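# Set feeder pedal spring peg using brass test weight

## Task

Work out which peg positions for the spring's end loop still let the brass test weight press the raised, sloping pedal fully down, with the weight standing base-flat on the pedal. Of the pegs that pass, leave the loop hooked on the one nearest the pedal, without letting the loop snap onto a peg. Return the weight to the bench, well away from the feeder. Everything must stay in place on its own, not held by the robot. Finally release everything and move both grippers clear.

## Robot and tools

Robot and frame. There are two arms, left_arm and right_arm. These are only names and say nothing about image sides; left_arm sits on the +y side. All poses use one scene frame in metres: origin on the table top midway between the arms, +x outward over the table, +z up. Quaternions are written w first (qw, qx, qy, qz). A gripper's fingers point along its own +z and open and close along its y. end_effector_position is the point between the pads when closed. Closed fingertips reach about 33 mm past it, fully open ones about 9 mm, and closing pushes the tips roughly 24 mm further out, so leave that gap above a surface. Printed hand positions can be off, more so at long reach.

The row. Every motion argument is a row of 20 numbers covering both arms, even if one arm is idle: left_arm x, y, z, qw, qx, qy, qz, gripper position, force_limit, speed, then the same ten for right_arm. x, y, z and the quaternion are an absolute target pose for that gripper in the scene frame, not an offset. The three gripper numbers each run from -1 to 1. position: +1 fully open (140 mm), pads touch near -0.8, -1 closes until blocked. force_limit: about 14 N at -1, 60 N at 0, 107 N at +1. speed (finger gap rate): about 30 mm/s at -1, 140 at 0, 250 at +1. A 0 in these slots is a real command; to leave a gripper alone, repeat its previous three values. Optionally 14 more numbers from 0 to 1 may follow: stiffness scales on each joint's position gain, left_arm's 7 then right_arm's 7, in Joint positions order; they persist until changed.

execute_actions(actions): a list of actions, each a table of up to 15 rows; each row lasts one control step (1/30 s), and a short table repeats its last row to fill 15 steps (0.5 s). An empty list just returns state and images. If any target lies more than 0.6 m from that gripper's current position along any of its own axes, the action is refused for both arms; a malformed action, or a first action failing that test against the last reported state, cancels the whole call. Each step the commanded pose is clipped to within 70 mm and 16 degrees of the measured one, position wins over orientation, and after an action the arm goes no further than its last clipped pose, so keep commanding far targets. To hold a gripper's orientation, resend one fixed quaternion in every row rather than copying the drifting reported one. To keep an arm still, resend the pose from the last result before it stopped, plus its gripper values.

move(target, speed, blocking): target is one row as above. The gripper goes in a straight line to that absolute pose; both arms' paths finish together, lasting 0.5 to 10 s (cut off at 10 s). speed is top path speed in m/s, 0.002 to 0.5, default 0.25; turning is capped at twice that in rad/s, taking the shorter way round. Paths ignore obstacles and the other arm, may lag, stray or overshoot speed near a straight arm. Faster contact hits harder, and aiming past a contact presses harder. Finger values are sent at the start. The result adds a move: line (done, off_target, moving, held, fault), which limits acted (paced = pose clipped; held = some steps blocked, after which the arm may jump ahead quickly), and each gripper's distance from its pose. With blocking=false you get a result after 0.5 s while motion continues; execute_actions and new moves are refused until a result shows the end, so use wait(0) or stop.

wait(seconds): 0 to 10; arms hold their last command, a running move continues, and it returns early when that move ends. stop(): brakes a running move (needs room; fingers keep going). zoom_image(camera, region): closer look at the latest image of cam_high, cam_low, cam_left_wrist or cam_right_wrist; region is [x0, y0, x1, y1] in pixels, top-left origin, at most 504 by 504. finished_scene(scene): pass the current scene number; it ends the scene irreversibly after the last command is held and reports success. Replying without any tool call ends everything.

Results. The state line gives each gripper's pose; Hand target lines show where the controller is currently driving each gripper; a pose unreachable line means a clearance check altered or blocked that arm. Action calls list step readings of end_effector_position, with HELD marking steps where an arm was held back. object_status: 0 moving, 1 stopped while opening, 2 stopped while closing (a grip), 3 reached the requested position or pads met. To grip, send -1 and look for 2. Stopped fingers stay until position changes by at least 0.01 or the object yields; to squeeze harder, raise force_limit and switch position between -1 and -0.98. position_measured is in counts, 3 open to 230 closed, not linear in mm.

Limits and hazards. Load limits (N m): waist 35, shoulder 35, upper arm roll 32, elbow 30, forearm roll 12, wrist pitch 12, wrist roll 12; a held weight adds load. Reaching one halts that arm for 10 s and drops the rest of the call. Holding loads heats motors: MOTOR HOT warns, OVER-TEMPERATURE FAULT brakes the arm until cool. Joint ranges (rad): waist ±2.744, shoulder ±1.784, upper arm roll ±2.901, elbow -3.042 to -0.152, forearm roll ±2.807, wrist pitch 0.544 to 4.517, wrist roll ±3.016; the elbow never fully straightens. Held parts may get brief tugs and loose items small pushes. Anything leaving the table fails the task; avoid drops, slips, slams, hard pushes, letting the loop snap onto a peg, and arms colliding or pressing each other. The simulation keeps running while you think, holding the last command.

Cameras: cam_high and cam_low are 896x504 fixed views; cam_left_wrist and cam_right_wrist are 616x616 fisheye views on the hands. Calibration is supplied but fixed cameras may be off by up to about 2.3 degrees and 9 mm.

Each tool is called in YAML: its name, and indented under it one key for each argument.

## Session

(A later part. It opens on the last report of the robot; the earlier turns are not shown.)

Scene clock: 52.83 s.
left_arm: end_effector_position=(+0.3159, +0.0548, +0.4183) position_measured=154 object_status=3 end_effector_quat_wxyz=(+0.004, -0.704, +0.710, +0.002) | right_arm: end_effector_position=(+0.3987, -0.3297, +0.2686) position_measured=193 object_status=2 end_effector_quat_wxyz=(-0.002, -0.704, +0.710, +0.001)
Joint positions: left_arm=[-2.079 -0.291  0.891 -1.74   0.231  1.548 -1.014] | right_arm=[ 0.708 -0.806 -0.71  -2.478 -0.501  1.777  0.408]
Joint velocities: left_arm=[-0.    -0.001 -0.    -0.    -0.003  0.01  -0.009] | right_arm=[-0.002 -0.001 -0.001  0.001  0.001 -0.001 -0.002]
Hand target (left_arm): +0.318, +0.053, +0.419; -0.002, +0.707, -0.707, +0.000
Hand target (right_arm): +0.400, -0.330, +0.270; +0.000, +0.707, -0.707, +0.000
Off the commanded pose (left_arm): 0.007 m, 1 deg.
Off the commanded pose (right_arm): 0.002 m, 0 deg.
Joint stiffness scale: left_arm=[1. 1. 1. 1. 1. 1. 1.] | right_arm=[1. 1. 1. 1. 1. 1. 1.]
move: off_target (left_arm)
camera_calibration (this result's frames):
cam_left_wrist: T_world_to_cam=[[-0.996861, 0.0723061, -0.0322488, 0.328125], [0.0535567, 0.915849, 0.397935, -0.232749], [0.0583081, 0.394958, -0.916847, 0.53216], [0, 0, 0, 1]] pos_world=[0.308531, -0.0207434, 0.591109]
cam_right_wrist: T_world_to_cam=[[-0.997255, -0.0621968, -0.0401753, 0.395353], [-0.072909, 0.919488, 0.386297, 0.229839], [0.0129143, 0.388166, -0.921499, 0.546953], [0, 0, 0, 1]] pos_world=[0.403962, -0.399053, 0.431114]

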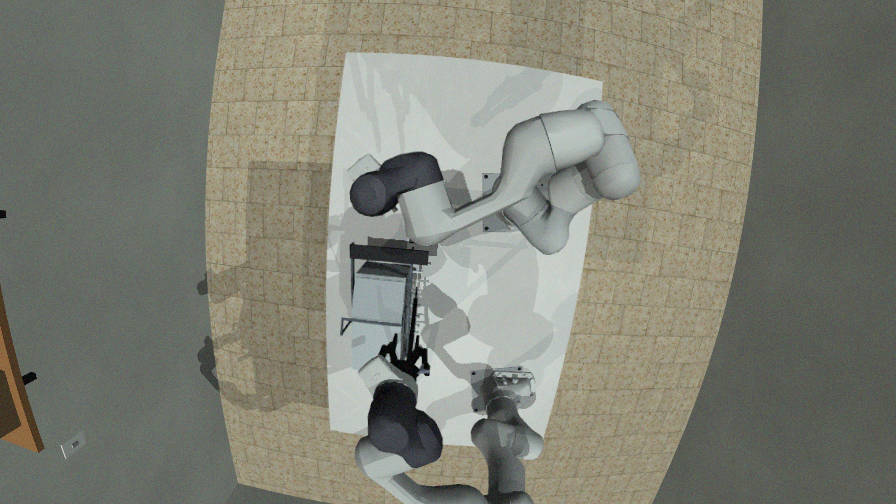

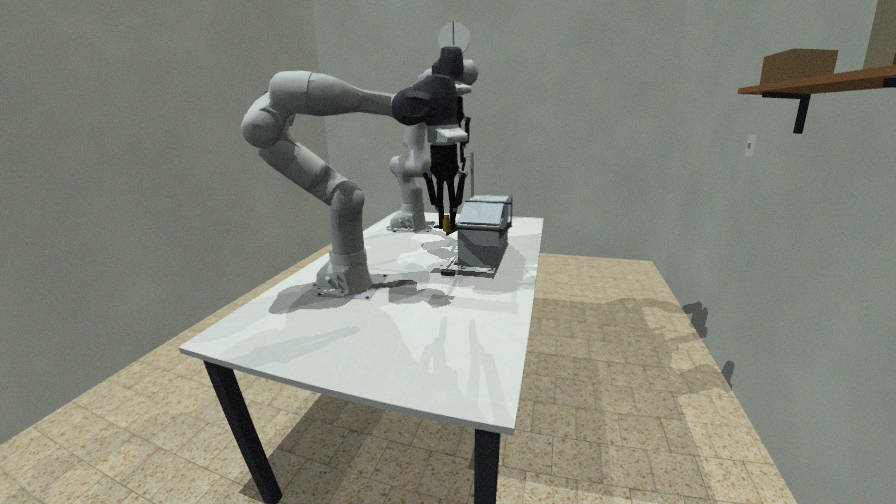

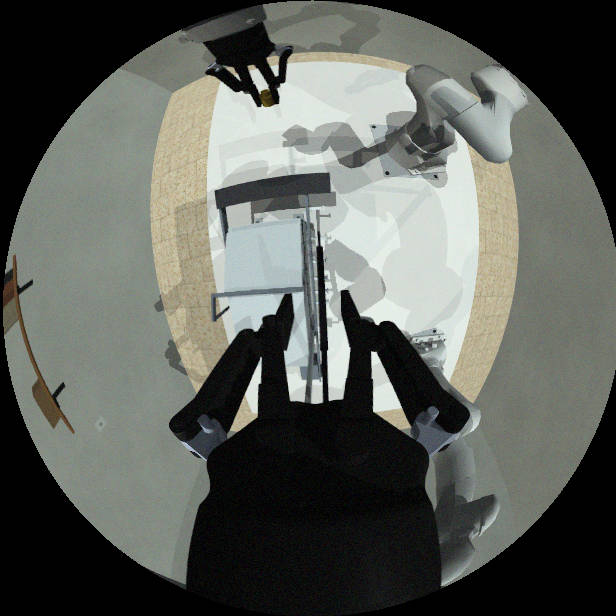

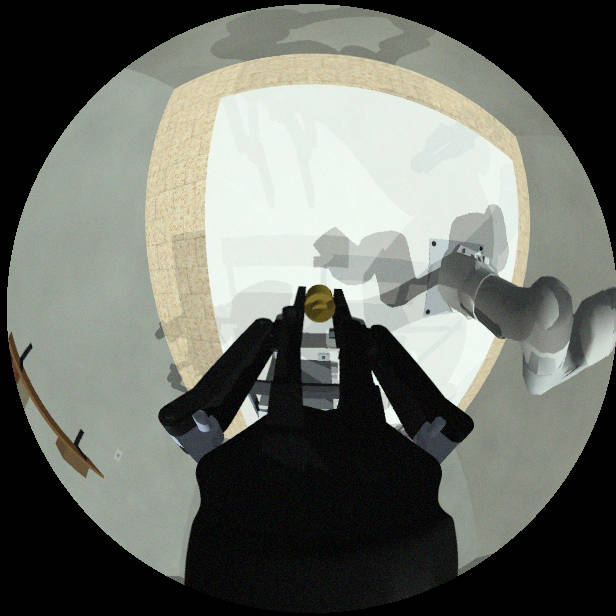

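move:
  target: [0.313,0.075,0.29,0,0.707,-0.707,0,-0.4,0,0,0.2,-0.13,0.27,0,0.9,-0.4,0.05,-1,0,-0.5]
  speed: 0.2

move:
  target: [0.313,0.075,0.29,0,0.707,-0.707,0,-0.4,0,0,0.12,-0.03,0.1,0,0.97,0.1,0.2,-1,0,-0.5]
  speed: 0.2

zoom_image:
  camera: "cam_left_wrist"
  region: [230, 170, 410, 400]

Scene clock: 57.47 s.
left_arm: end_effector_position=(+0.3105, +0.0766, +0.2900) position_measured=179 object_status=3 end_effector_quat_wxyz=(+0.000, -0.705, +0.709, +0.002) | right_arm: end_effector_position=(+0.2038, -0.1340, +0.2692) position_measured=193 object_status=2 end_effector_quat_wxyz=(+0.000, +0.912, -0.406, +0.059)
Joint positions: left_arm=[-2.002 -0.403  0.882 -2.142  0.321  1.857 -1.069] | right_arm=[ 1.062 -1.117 -0.18  -2.788 -0.281  1.678  0.394]
Joint velocities: left_arm=[ 0.006  0.001 -0.001 -0.001  0.001  0.012 -0.   ] | right_arm=[-0.002  0.     0.004  0.     0.008  0.003 -0.001]
Hand target (left_arm): +0.312, +0.076, +0.290; +0.000, +0.706, -0.708, +0.000
Hand target (right_arm): +0.204, -0.132, +0.270; -0.002, +0.911, -0.408, +0.059
Off the commanded pose (left_arm): 0.003 m, 0 deg.
Off the commanded pose (right_arm): 0.006 m, 1 deg.
Joint stiffness scale: left_arm=[1. 1. 1. 1. 1. 1. 1.] | right_arm=[1. 1. 1. 1. 1. 1. 1.]
move: off_target (right_arm)
camera_calibration (this result's frames):
cam_left_wrist: T_world_to_cam=[[-0.997201, 0.0694784, -0.0276303, 0.315998], [0.0530692, 0.917989, 0.393039, -0.200007], [0.0526721, 0.390473, -0.919107, 0.409007], [0, 0, 0, 1]] pos_world=[0.304184, 0.00194309, 0.463262]
cam_right_wrist: T_world_to_cam=[[-0.686567, -0.722283, -0.0832618, 0.0730147], [-0.711487, 0.643856, 0.281487, 0.156825], [-0.149705, 0.2525, -0.955946, 0.498325], [0, 0, 0, 1]] pos_world=[0.23631, -0.174062, 0.438307]

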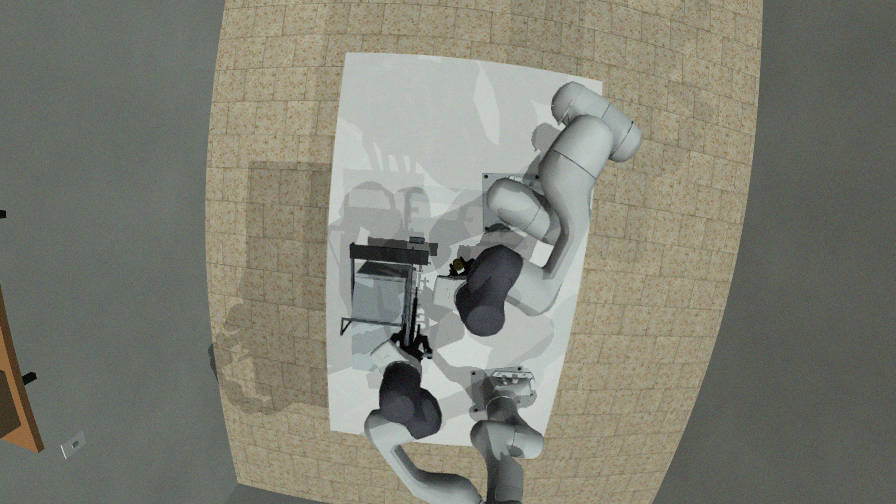

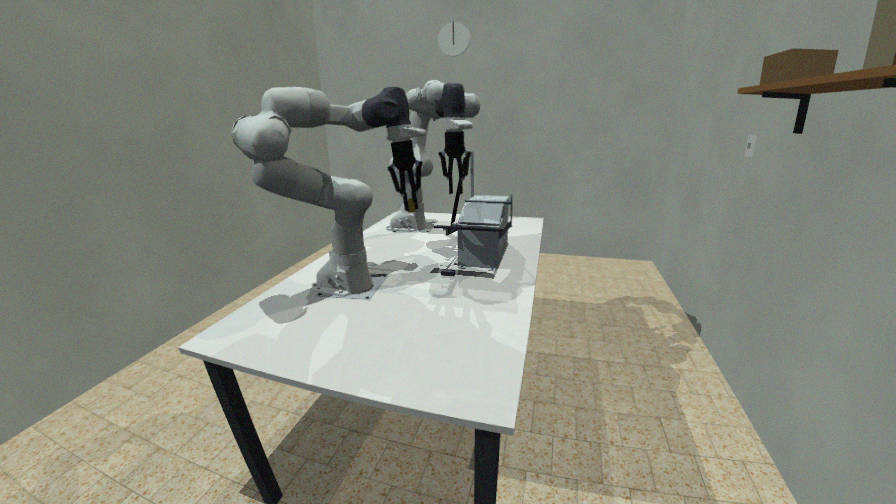

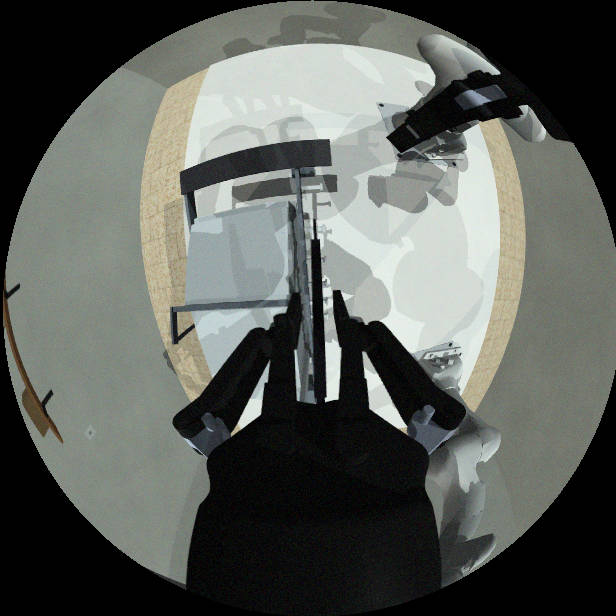

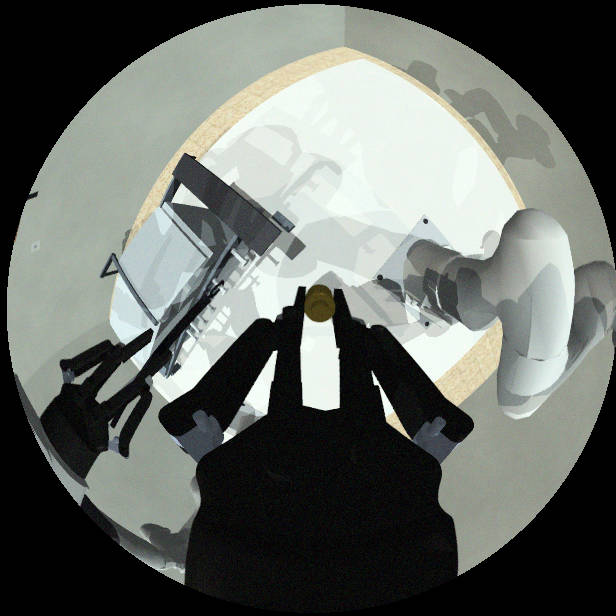

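Scene clock: 60.83 s.
left_arm: end_effector_position=(+0.3117, +0.0762, +0.2895) position_measured=179 object_status=3 end_effector_quat_wxyz=(+0.001, -0.705, +0.709, +0.002) | right_arm: end_effector_position=(+0.1187, -0.0300, +0.1005) position_measured=193 object_status=2 end_effector_quat_wxyz=(+0.005, +0.972, +0.116, +0.204)
Joint positions: left_arm=[-2.002 -0.399  0.883 -2.141  0.321  1.86  -1.069] | right_arm=[ 1.793 -0.712 -0.375 -3.05  -0.845  2.195  0.383]
Joint velocities: left_arm=[-0.    -0.001  0.    -0.001  0.001  0.001  0.002] | right_arm=[ 0.144 -0.054 -0.16   0.    -0.125 -0.062  0.096]
Hand target (left_arm): +0.313, +0.075, +0.290; +0.000, +0.707, -0.707, -0.000
Hand target (right_arm): +0.121, -0.030, +0.101; +0.002, +0.973, +0.104, +0.208
Off the commanded pose (left_arm): 0.002 m, 0 deg.
Off the commanded pose (right_arm): 0.001 m, 2 deg.
Joint stiffness scale: left_arm=[1. 1. 1. 1. 1. 1. 1.] | right_arm=[1. 1. 1. 1. 1. 1. 1.]
joint sent to its limit (right arm) — the command would take joint 4 (elbow) past its lower limit, so that joint was sent only as far as its limit.
move: done
camera_calibration (this result's frames):
cam_left_wrist: T_world_to_cam=[[-0.997237, 0.0679413, -0.0300352, 0.318059], [0.0506585, 0.917726, 0.39397, -0.198978], [0.054331, 0.39136, -0.918632, 0.407909], [0, 0, 0, 1]] pos_world=[0.305098, 0.00135809, 0.462663]
cam_right_wrist: T_world_to_cam=[[0.302048, -0.95231, 0.0432781, -0.0613221], [-0.953143, -0.302494, -0.00400561, 0.105825], [0.0169059, -0.0400403, -0.999055, 0.27381], [0, 0, 0, 1]] pos_world=[0.114759, -0.0154228, 0.276629]

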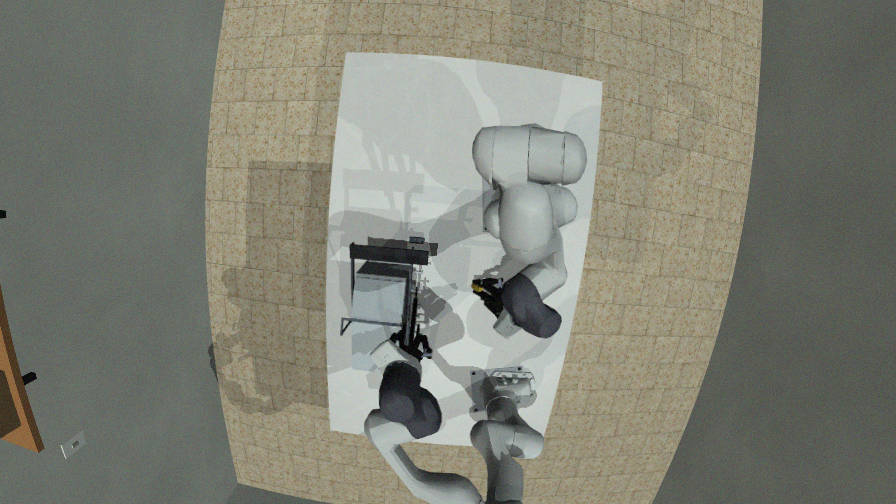

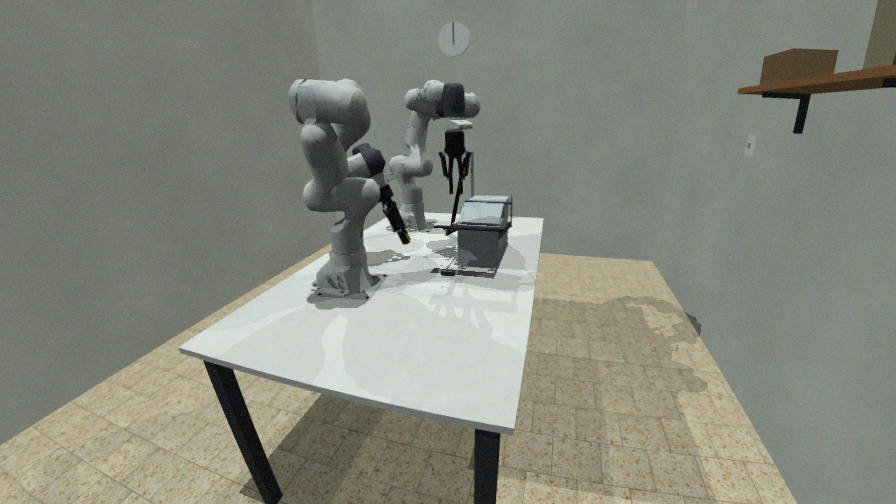

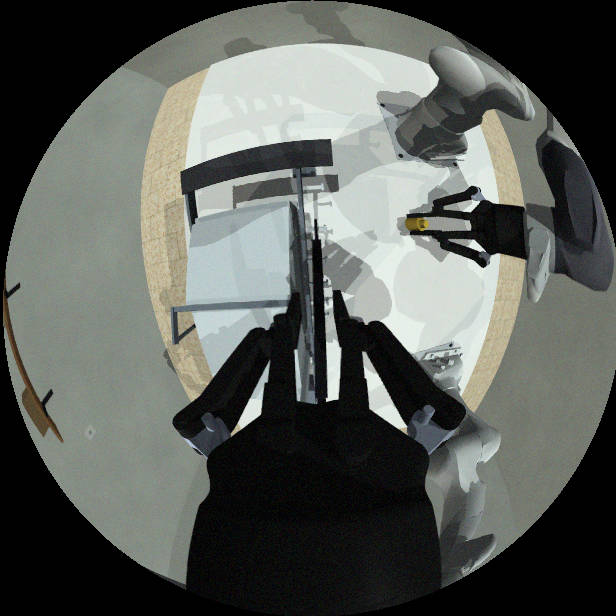

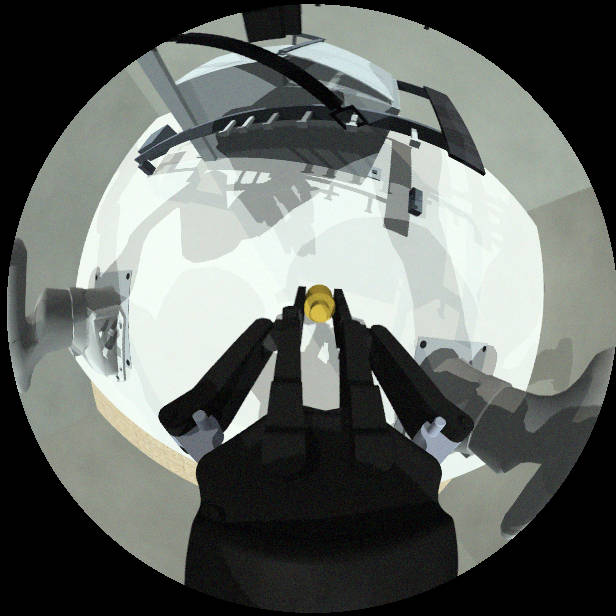

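Region (230, 170, 410, 400) of cam_left_wrist's 616x616 image, scaled by 2.191, with more detail than that image has; it fills the left 394 columns of this view, and the rest is white.

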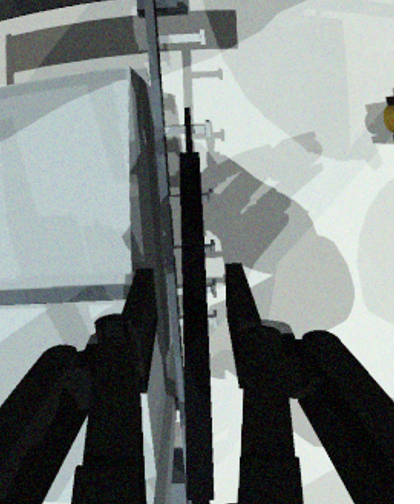

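move:
  target: [0.306,0.065,0.224,0,0.707,-0.707,0,-0.45,0,0,0.14,0.05,0.09,0,0.93,0,0.36,-1,0,-0.5]
  speed: 0.1

zoom_image:
  camera: "cam_right_wrist"
  region: [170, 40, 470, 240]

Scene clock: 63.80 s.
left_arm: end_effector_position=(+0.3054, +0.0665, +0.2252) position_measured=186 object_status=3 end_effector_quat_wxyz=(+0.001, -0.706, +0.708, +0.001) | right_arm: end_effector_position=(+0.1381, +0.0497, +0.0886) position_measured=193 object_status=2 end_effector_quat_wxyz=(+0.006, +0.934, +0.008, +0.356)
Joint positions: left_arm=[-2.027 -0.333  0.941 -2.26   0.302  2.039 -1.069] | right_arm=[ 1.774 -0.139 -0.146 -2.731 -0.945  2.169  0.884]
Joint velocities: left_arm=[-0.    -0.001  0.001 -0.001 -0.001  0.002 -0.002] | right_arm=[ 0.001 -0.001  0.    -0.     0.001 -0.003  0.029]
Hand target (left_arm): +0.305, +0.066, +0.224; +0.000, +0.707, -0.707, -0.000
Hand target (right_arm): +0.140, +0.050, +0.090; +0.003, +0.933, +0.000, +0.359
Off the commanded pose (left_arm): 0.002 m, 0 deg.
Off the commanded pose (right_arm): 0.002 m, 1 deg.
Joint stiffness scale: left_arm=[1. 1. 1. 1. 1. 1. 1.] | right_arm=[1. 1. 1. 1. 1. 1. 1.]
move: done
camera_calibration (this result's frames):
cam_left_wrist: T_world_to_cam=[[-0.997366, 0.0654084, -0.0313512, 0.310963], [0.0479538, 0.918898, 0.39157, -0.16309], [0.0544204, 0.389035, -0.919614, 0.35332], [0, 0, 0, 1]] pos_world=[0.298737, -0.00793052, 0.398528]
cam_right_wrist: T_world_to_cam=[[0.091329, -0.995386, 0.0294392, 0.0417348], [-0.942052, -0.0959427, -0.321453, 0.164682], [0.322795, 0.00162473, -0.946468, 0.215781], [0, 0, 0, 1]] pos_world=[0.0816743, 0.0569917, 0.255939]

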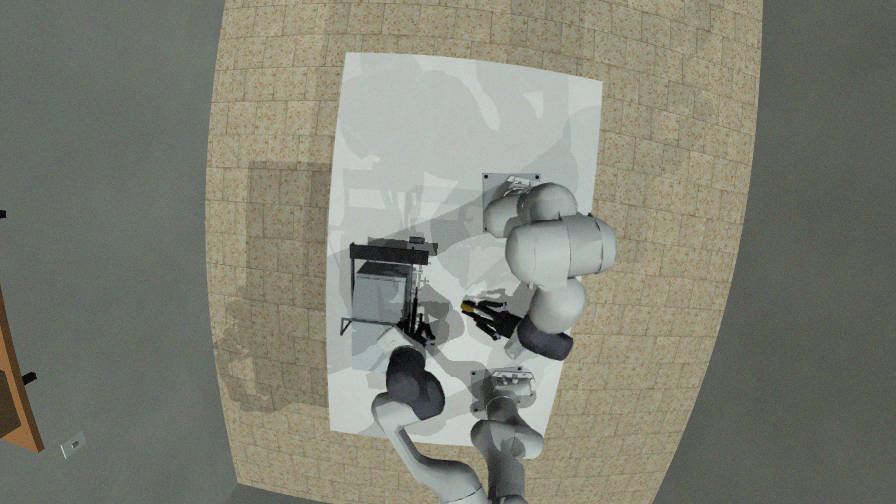

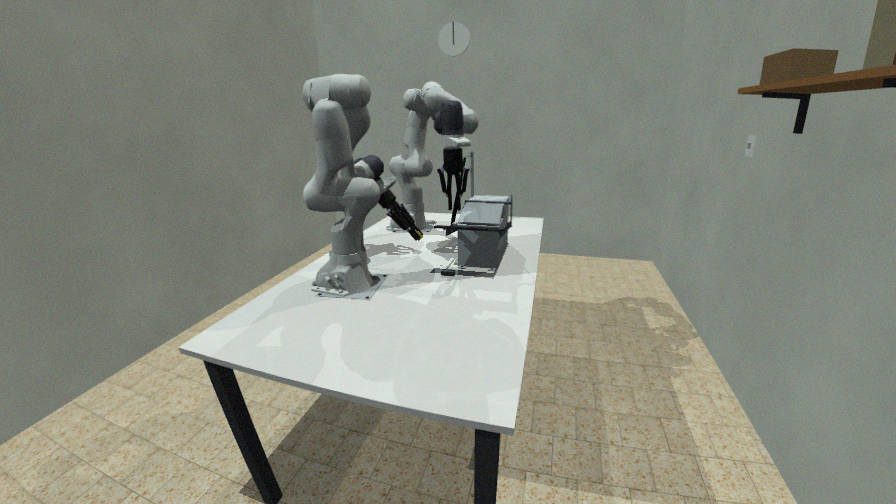

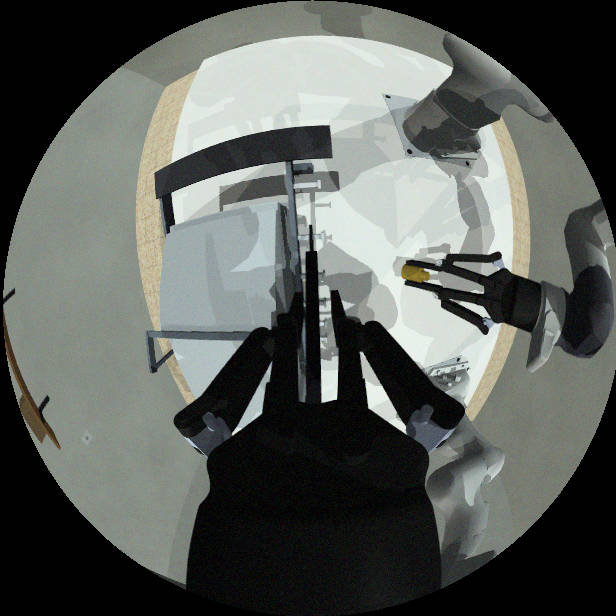

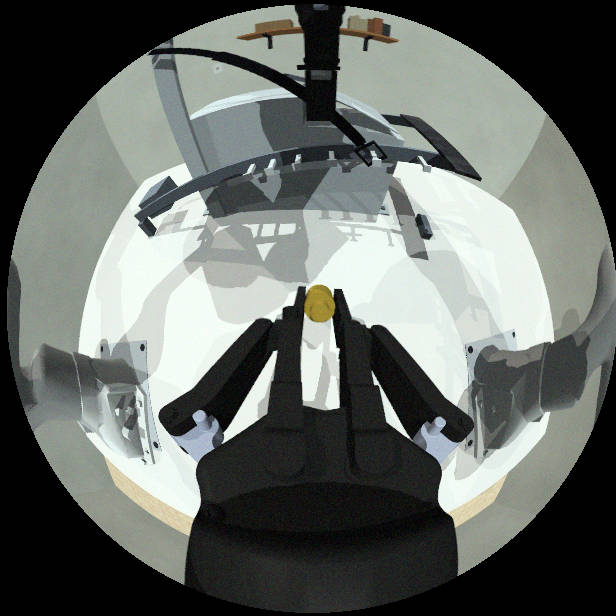

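Region (170, 40, 470, 240) of cam_right_wrist's 616x616 image, scaled by 1.680, with more detail than that image has.

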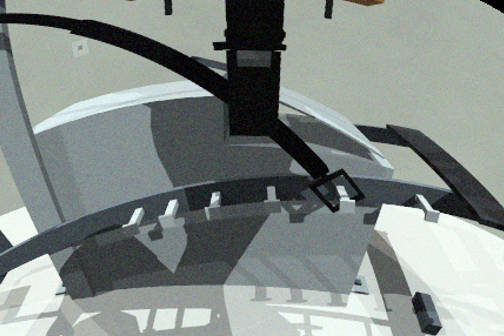

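move:
  target: [0.31,0.065,0.218,0,0.707,-0.707,0,-1,0,-1,0.14,0.05,0.09,0,0.93,0,0.36,-1,0,-0.5]
  speed: 0.05

move:
  target: [0.31,0.058,0.211,0,0.707,-0.707,0,-1,0,-1,0.14,0.05,0.09,0,0.93,0,0.36,-1,0,-0.5]
  speed: 0.02

zoom_image:
  camera: "cam_right_wrist"
  region: [290, 100, 440, 200]

Scene clock: 65.17 s.
left_arm: end_effector_position=(+0.3110, +0.0680, +0.2187) position_measured=214 object_status=2 end_effector_quat_wxyz=(+0.002, -0.705, +0.709, +0.002) | right_arm: end_effector_position=(+0.1392, +0.0503, +0.0889) position_measured=193 object_status=2 end_effector_quat_wxyz=(+0.002, +0.933, +0.003, +0.359)
Joint positions: left_arm=[-2.038 -0.315  0.967 -2.26   0.296  2.055 -1.051] | right_arm=[ 1.774 -0.138 -0.146 -2.733 -0.954  2.168  0.9  ]
Joint velocities: left_arm=[ 0.001  0.001  0.002  0.002 -0.     0.     0.018] | right_arm=[-0.    -0.    -0.001 -0.    -0.001 -0.     0.009]
Hand target (left_arm): +0.310, +0.065, +0.218; +0.000, +0.707, -0.707, -0.000
Hand target (right_arm): +0.140, +0.050, +0.090; +0.000, +0.933, -0.000, +0.361
Off the commanded pose (left_arm): 0.003 m, 0 deg.
Off the commanded pose (right_arm): 0.001 m, 1 deg.
Joint stiffness scale: left_arm=[1. 1. 1. 1. 1. 1. 1.] | right_arm=[1. 1. 1. 1. 1. 1. 1.]
move: done
camera_calibration (this result's frames):
cam_left_wrist: T_world_to_cam=[[-0.997211, 0.0678805, -0.0310332, 0.315929], [0.0501547, 0.91735, 0.39491, -0.163506], [0.055275, 0.392252, -0.918195, 0.345671], [0, 0, 0, 1]] pos_world=[0.304142, -0.00704314, 0.391768]
cam_right_wrist: T_world_to_cam=[[0.0859344, -0.996108, 0.0195986, 0.0438296], [-0.940917, -0.087609, -0.327109, 0.165799], [0.327553, 0.00966933, -0.944783, 0.214558], [0, 0, 0, 1]] pos_world=[0.0819572, 0.0561098, 0.256086]

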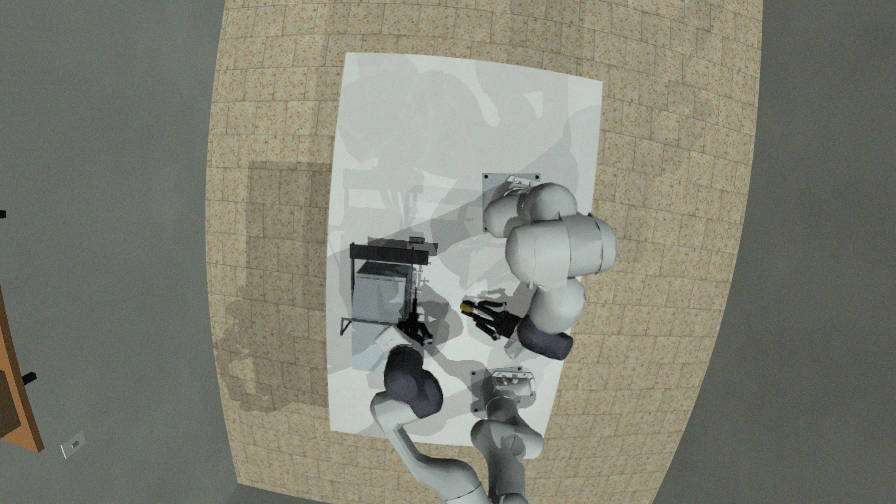

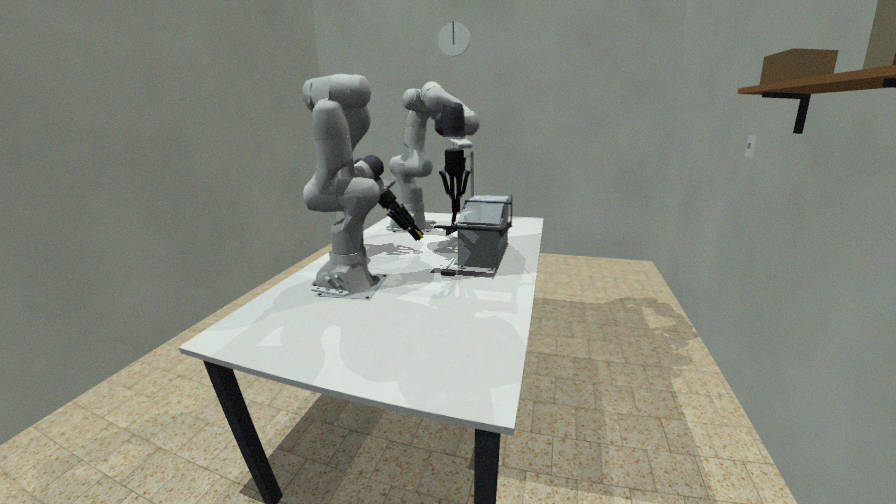

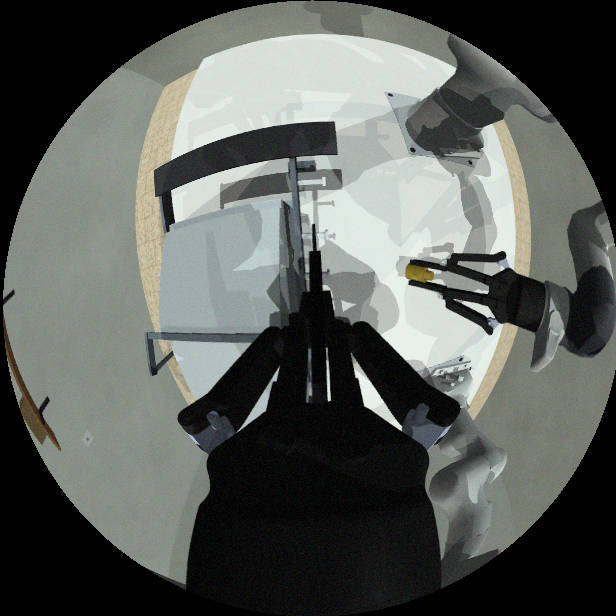

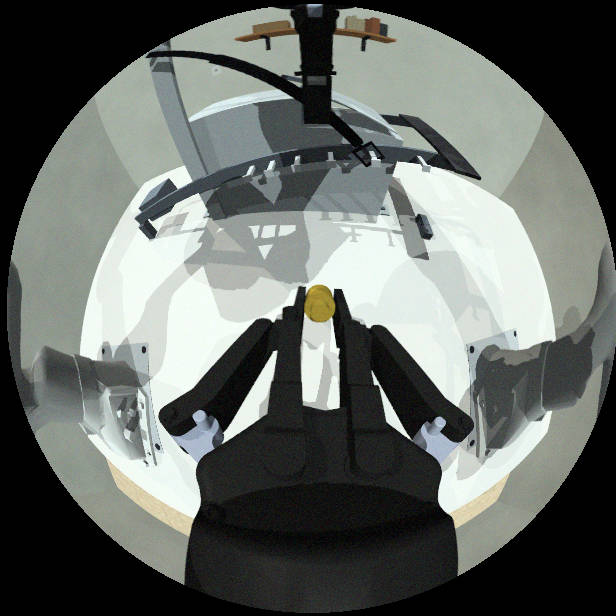

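Scene clock: 66.07 s.
left_arm: end_effector_position=(+0.3110, +0.0621, +0.2114) position_measured=214 object_status=2 end_effector_quat_wxyz=(+0.003, -0.705, +0.710, +0.003) | right_arm: end_effector_position=(+0.1392, +0.0502, +0.0889) position_measured=193 object_status=2 end_effector_quat_wxyz=(+0.001, +0.933, +0.003, +0.359)
Joint positions: left_arm=[-2.057 -0.281  0.985 -2.257  0.274  2.076 -1.039] | right_arm=[ 1.774 -0.138 -0.146 -2.733 -0.954  2.168  0.902]
Joint velocities: left_arm=[-0.001  0.003  0.     0.001 -0.008  0.011  0.005] | right_arm=[-0.     0.001  0.001 -0.     0.     0.001  0.003]
Hand target (left_arm): +0.310, +0.058, +0.211; +0.000, +0.707, -0.707, -0.000
Hand target (right_arm): +0.140, +0.050, +0.090; +0.000, +0.933, -0.000, +0.361
Off the commanded pose (left_arm): 0.004 m, 1 deg.
Off the commanded pose (right_arm): 0.001 m, 0 deg.
Joint stiffness scale: left_arm=[1. 1. 1. 1. 1. 1. 1.] | right_arm=[1. 1. 1. 1. 1. 1. 1.]
move: off_target (left_arm)
camera_calibration (this result's frames):
cam_left_wrist: T_world_to_cam=[[-0.997029, 0.0704204, -0.0312078, 0.315967], [0.0522574, 0.916072, 0.397594, -0.15634], [0.0565873, 0.394782, -0.917031, 0.340476], [0, 0, 0, 1]] pos_world=[0.303932, -0.0134453, 0.384247]
cam_right_wrist: T_world_to_cam=[[0.0849077, -0.996215, 0.0185898, 0.0440174], [-0.940943, -0.0863059, -0.32738, 0.165793], [0.327746, 0.0103051, -0.94471, 0.214454], [0, 0, 0, 1]] pos_world=[0.0819782, 0.0559498, 0.256056]

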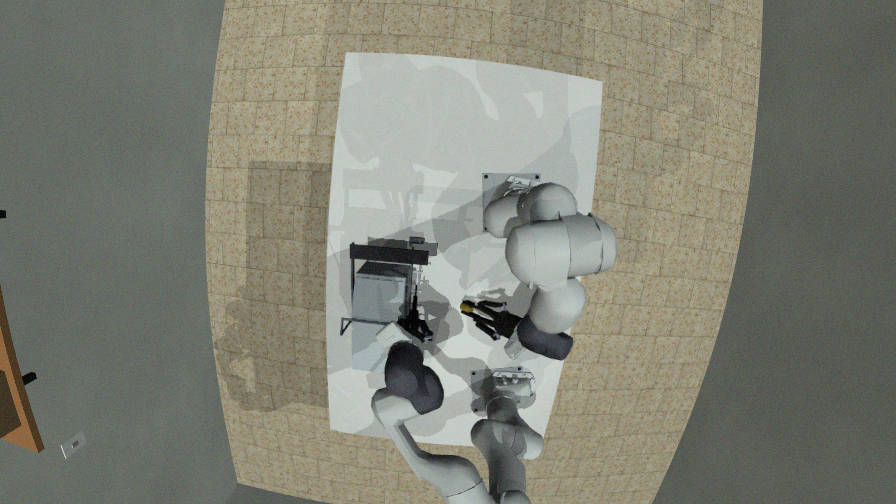

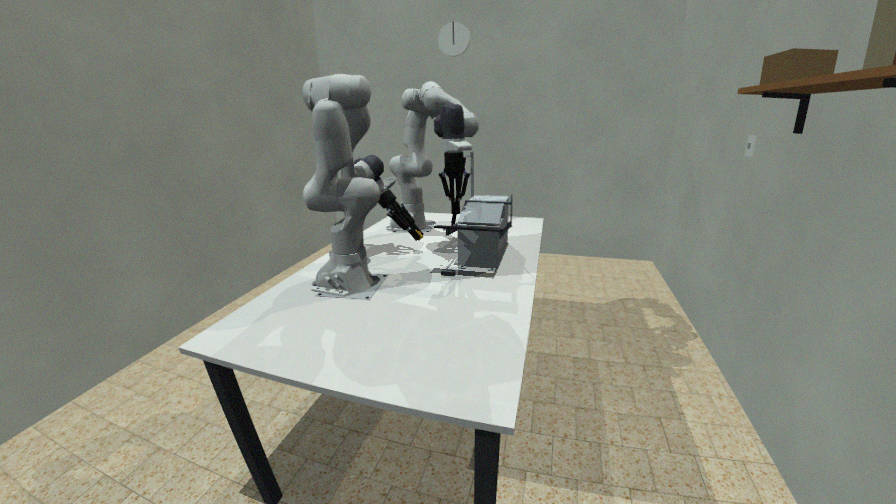

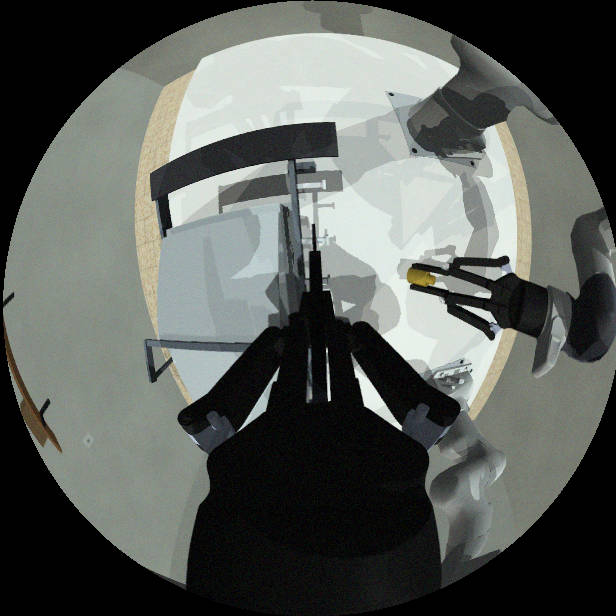

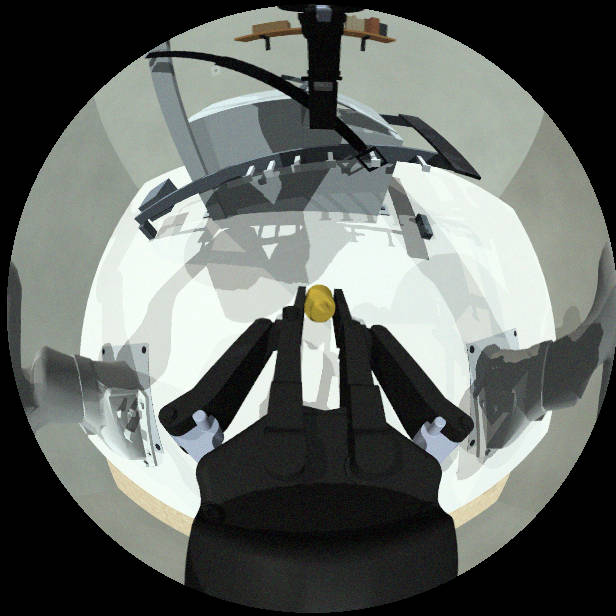

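Region (290, 100, 440, 200) of cam_right_wrist's 616x616 image, scaled by 3.360, with more detail than that image has.

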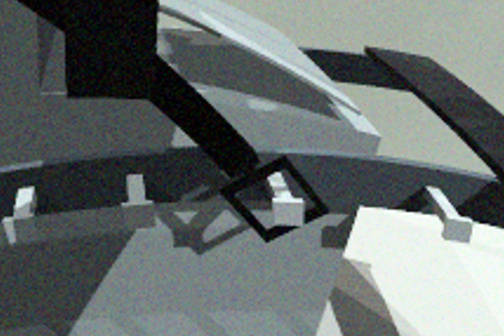

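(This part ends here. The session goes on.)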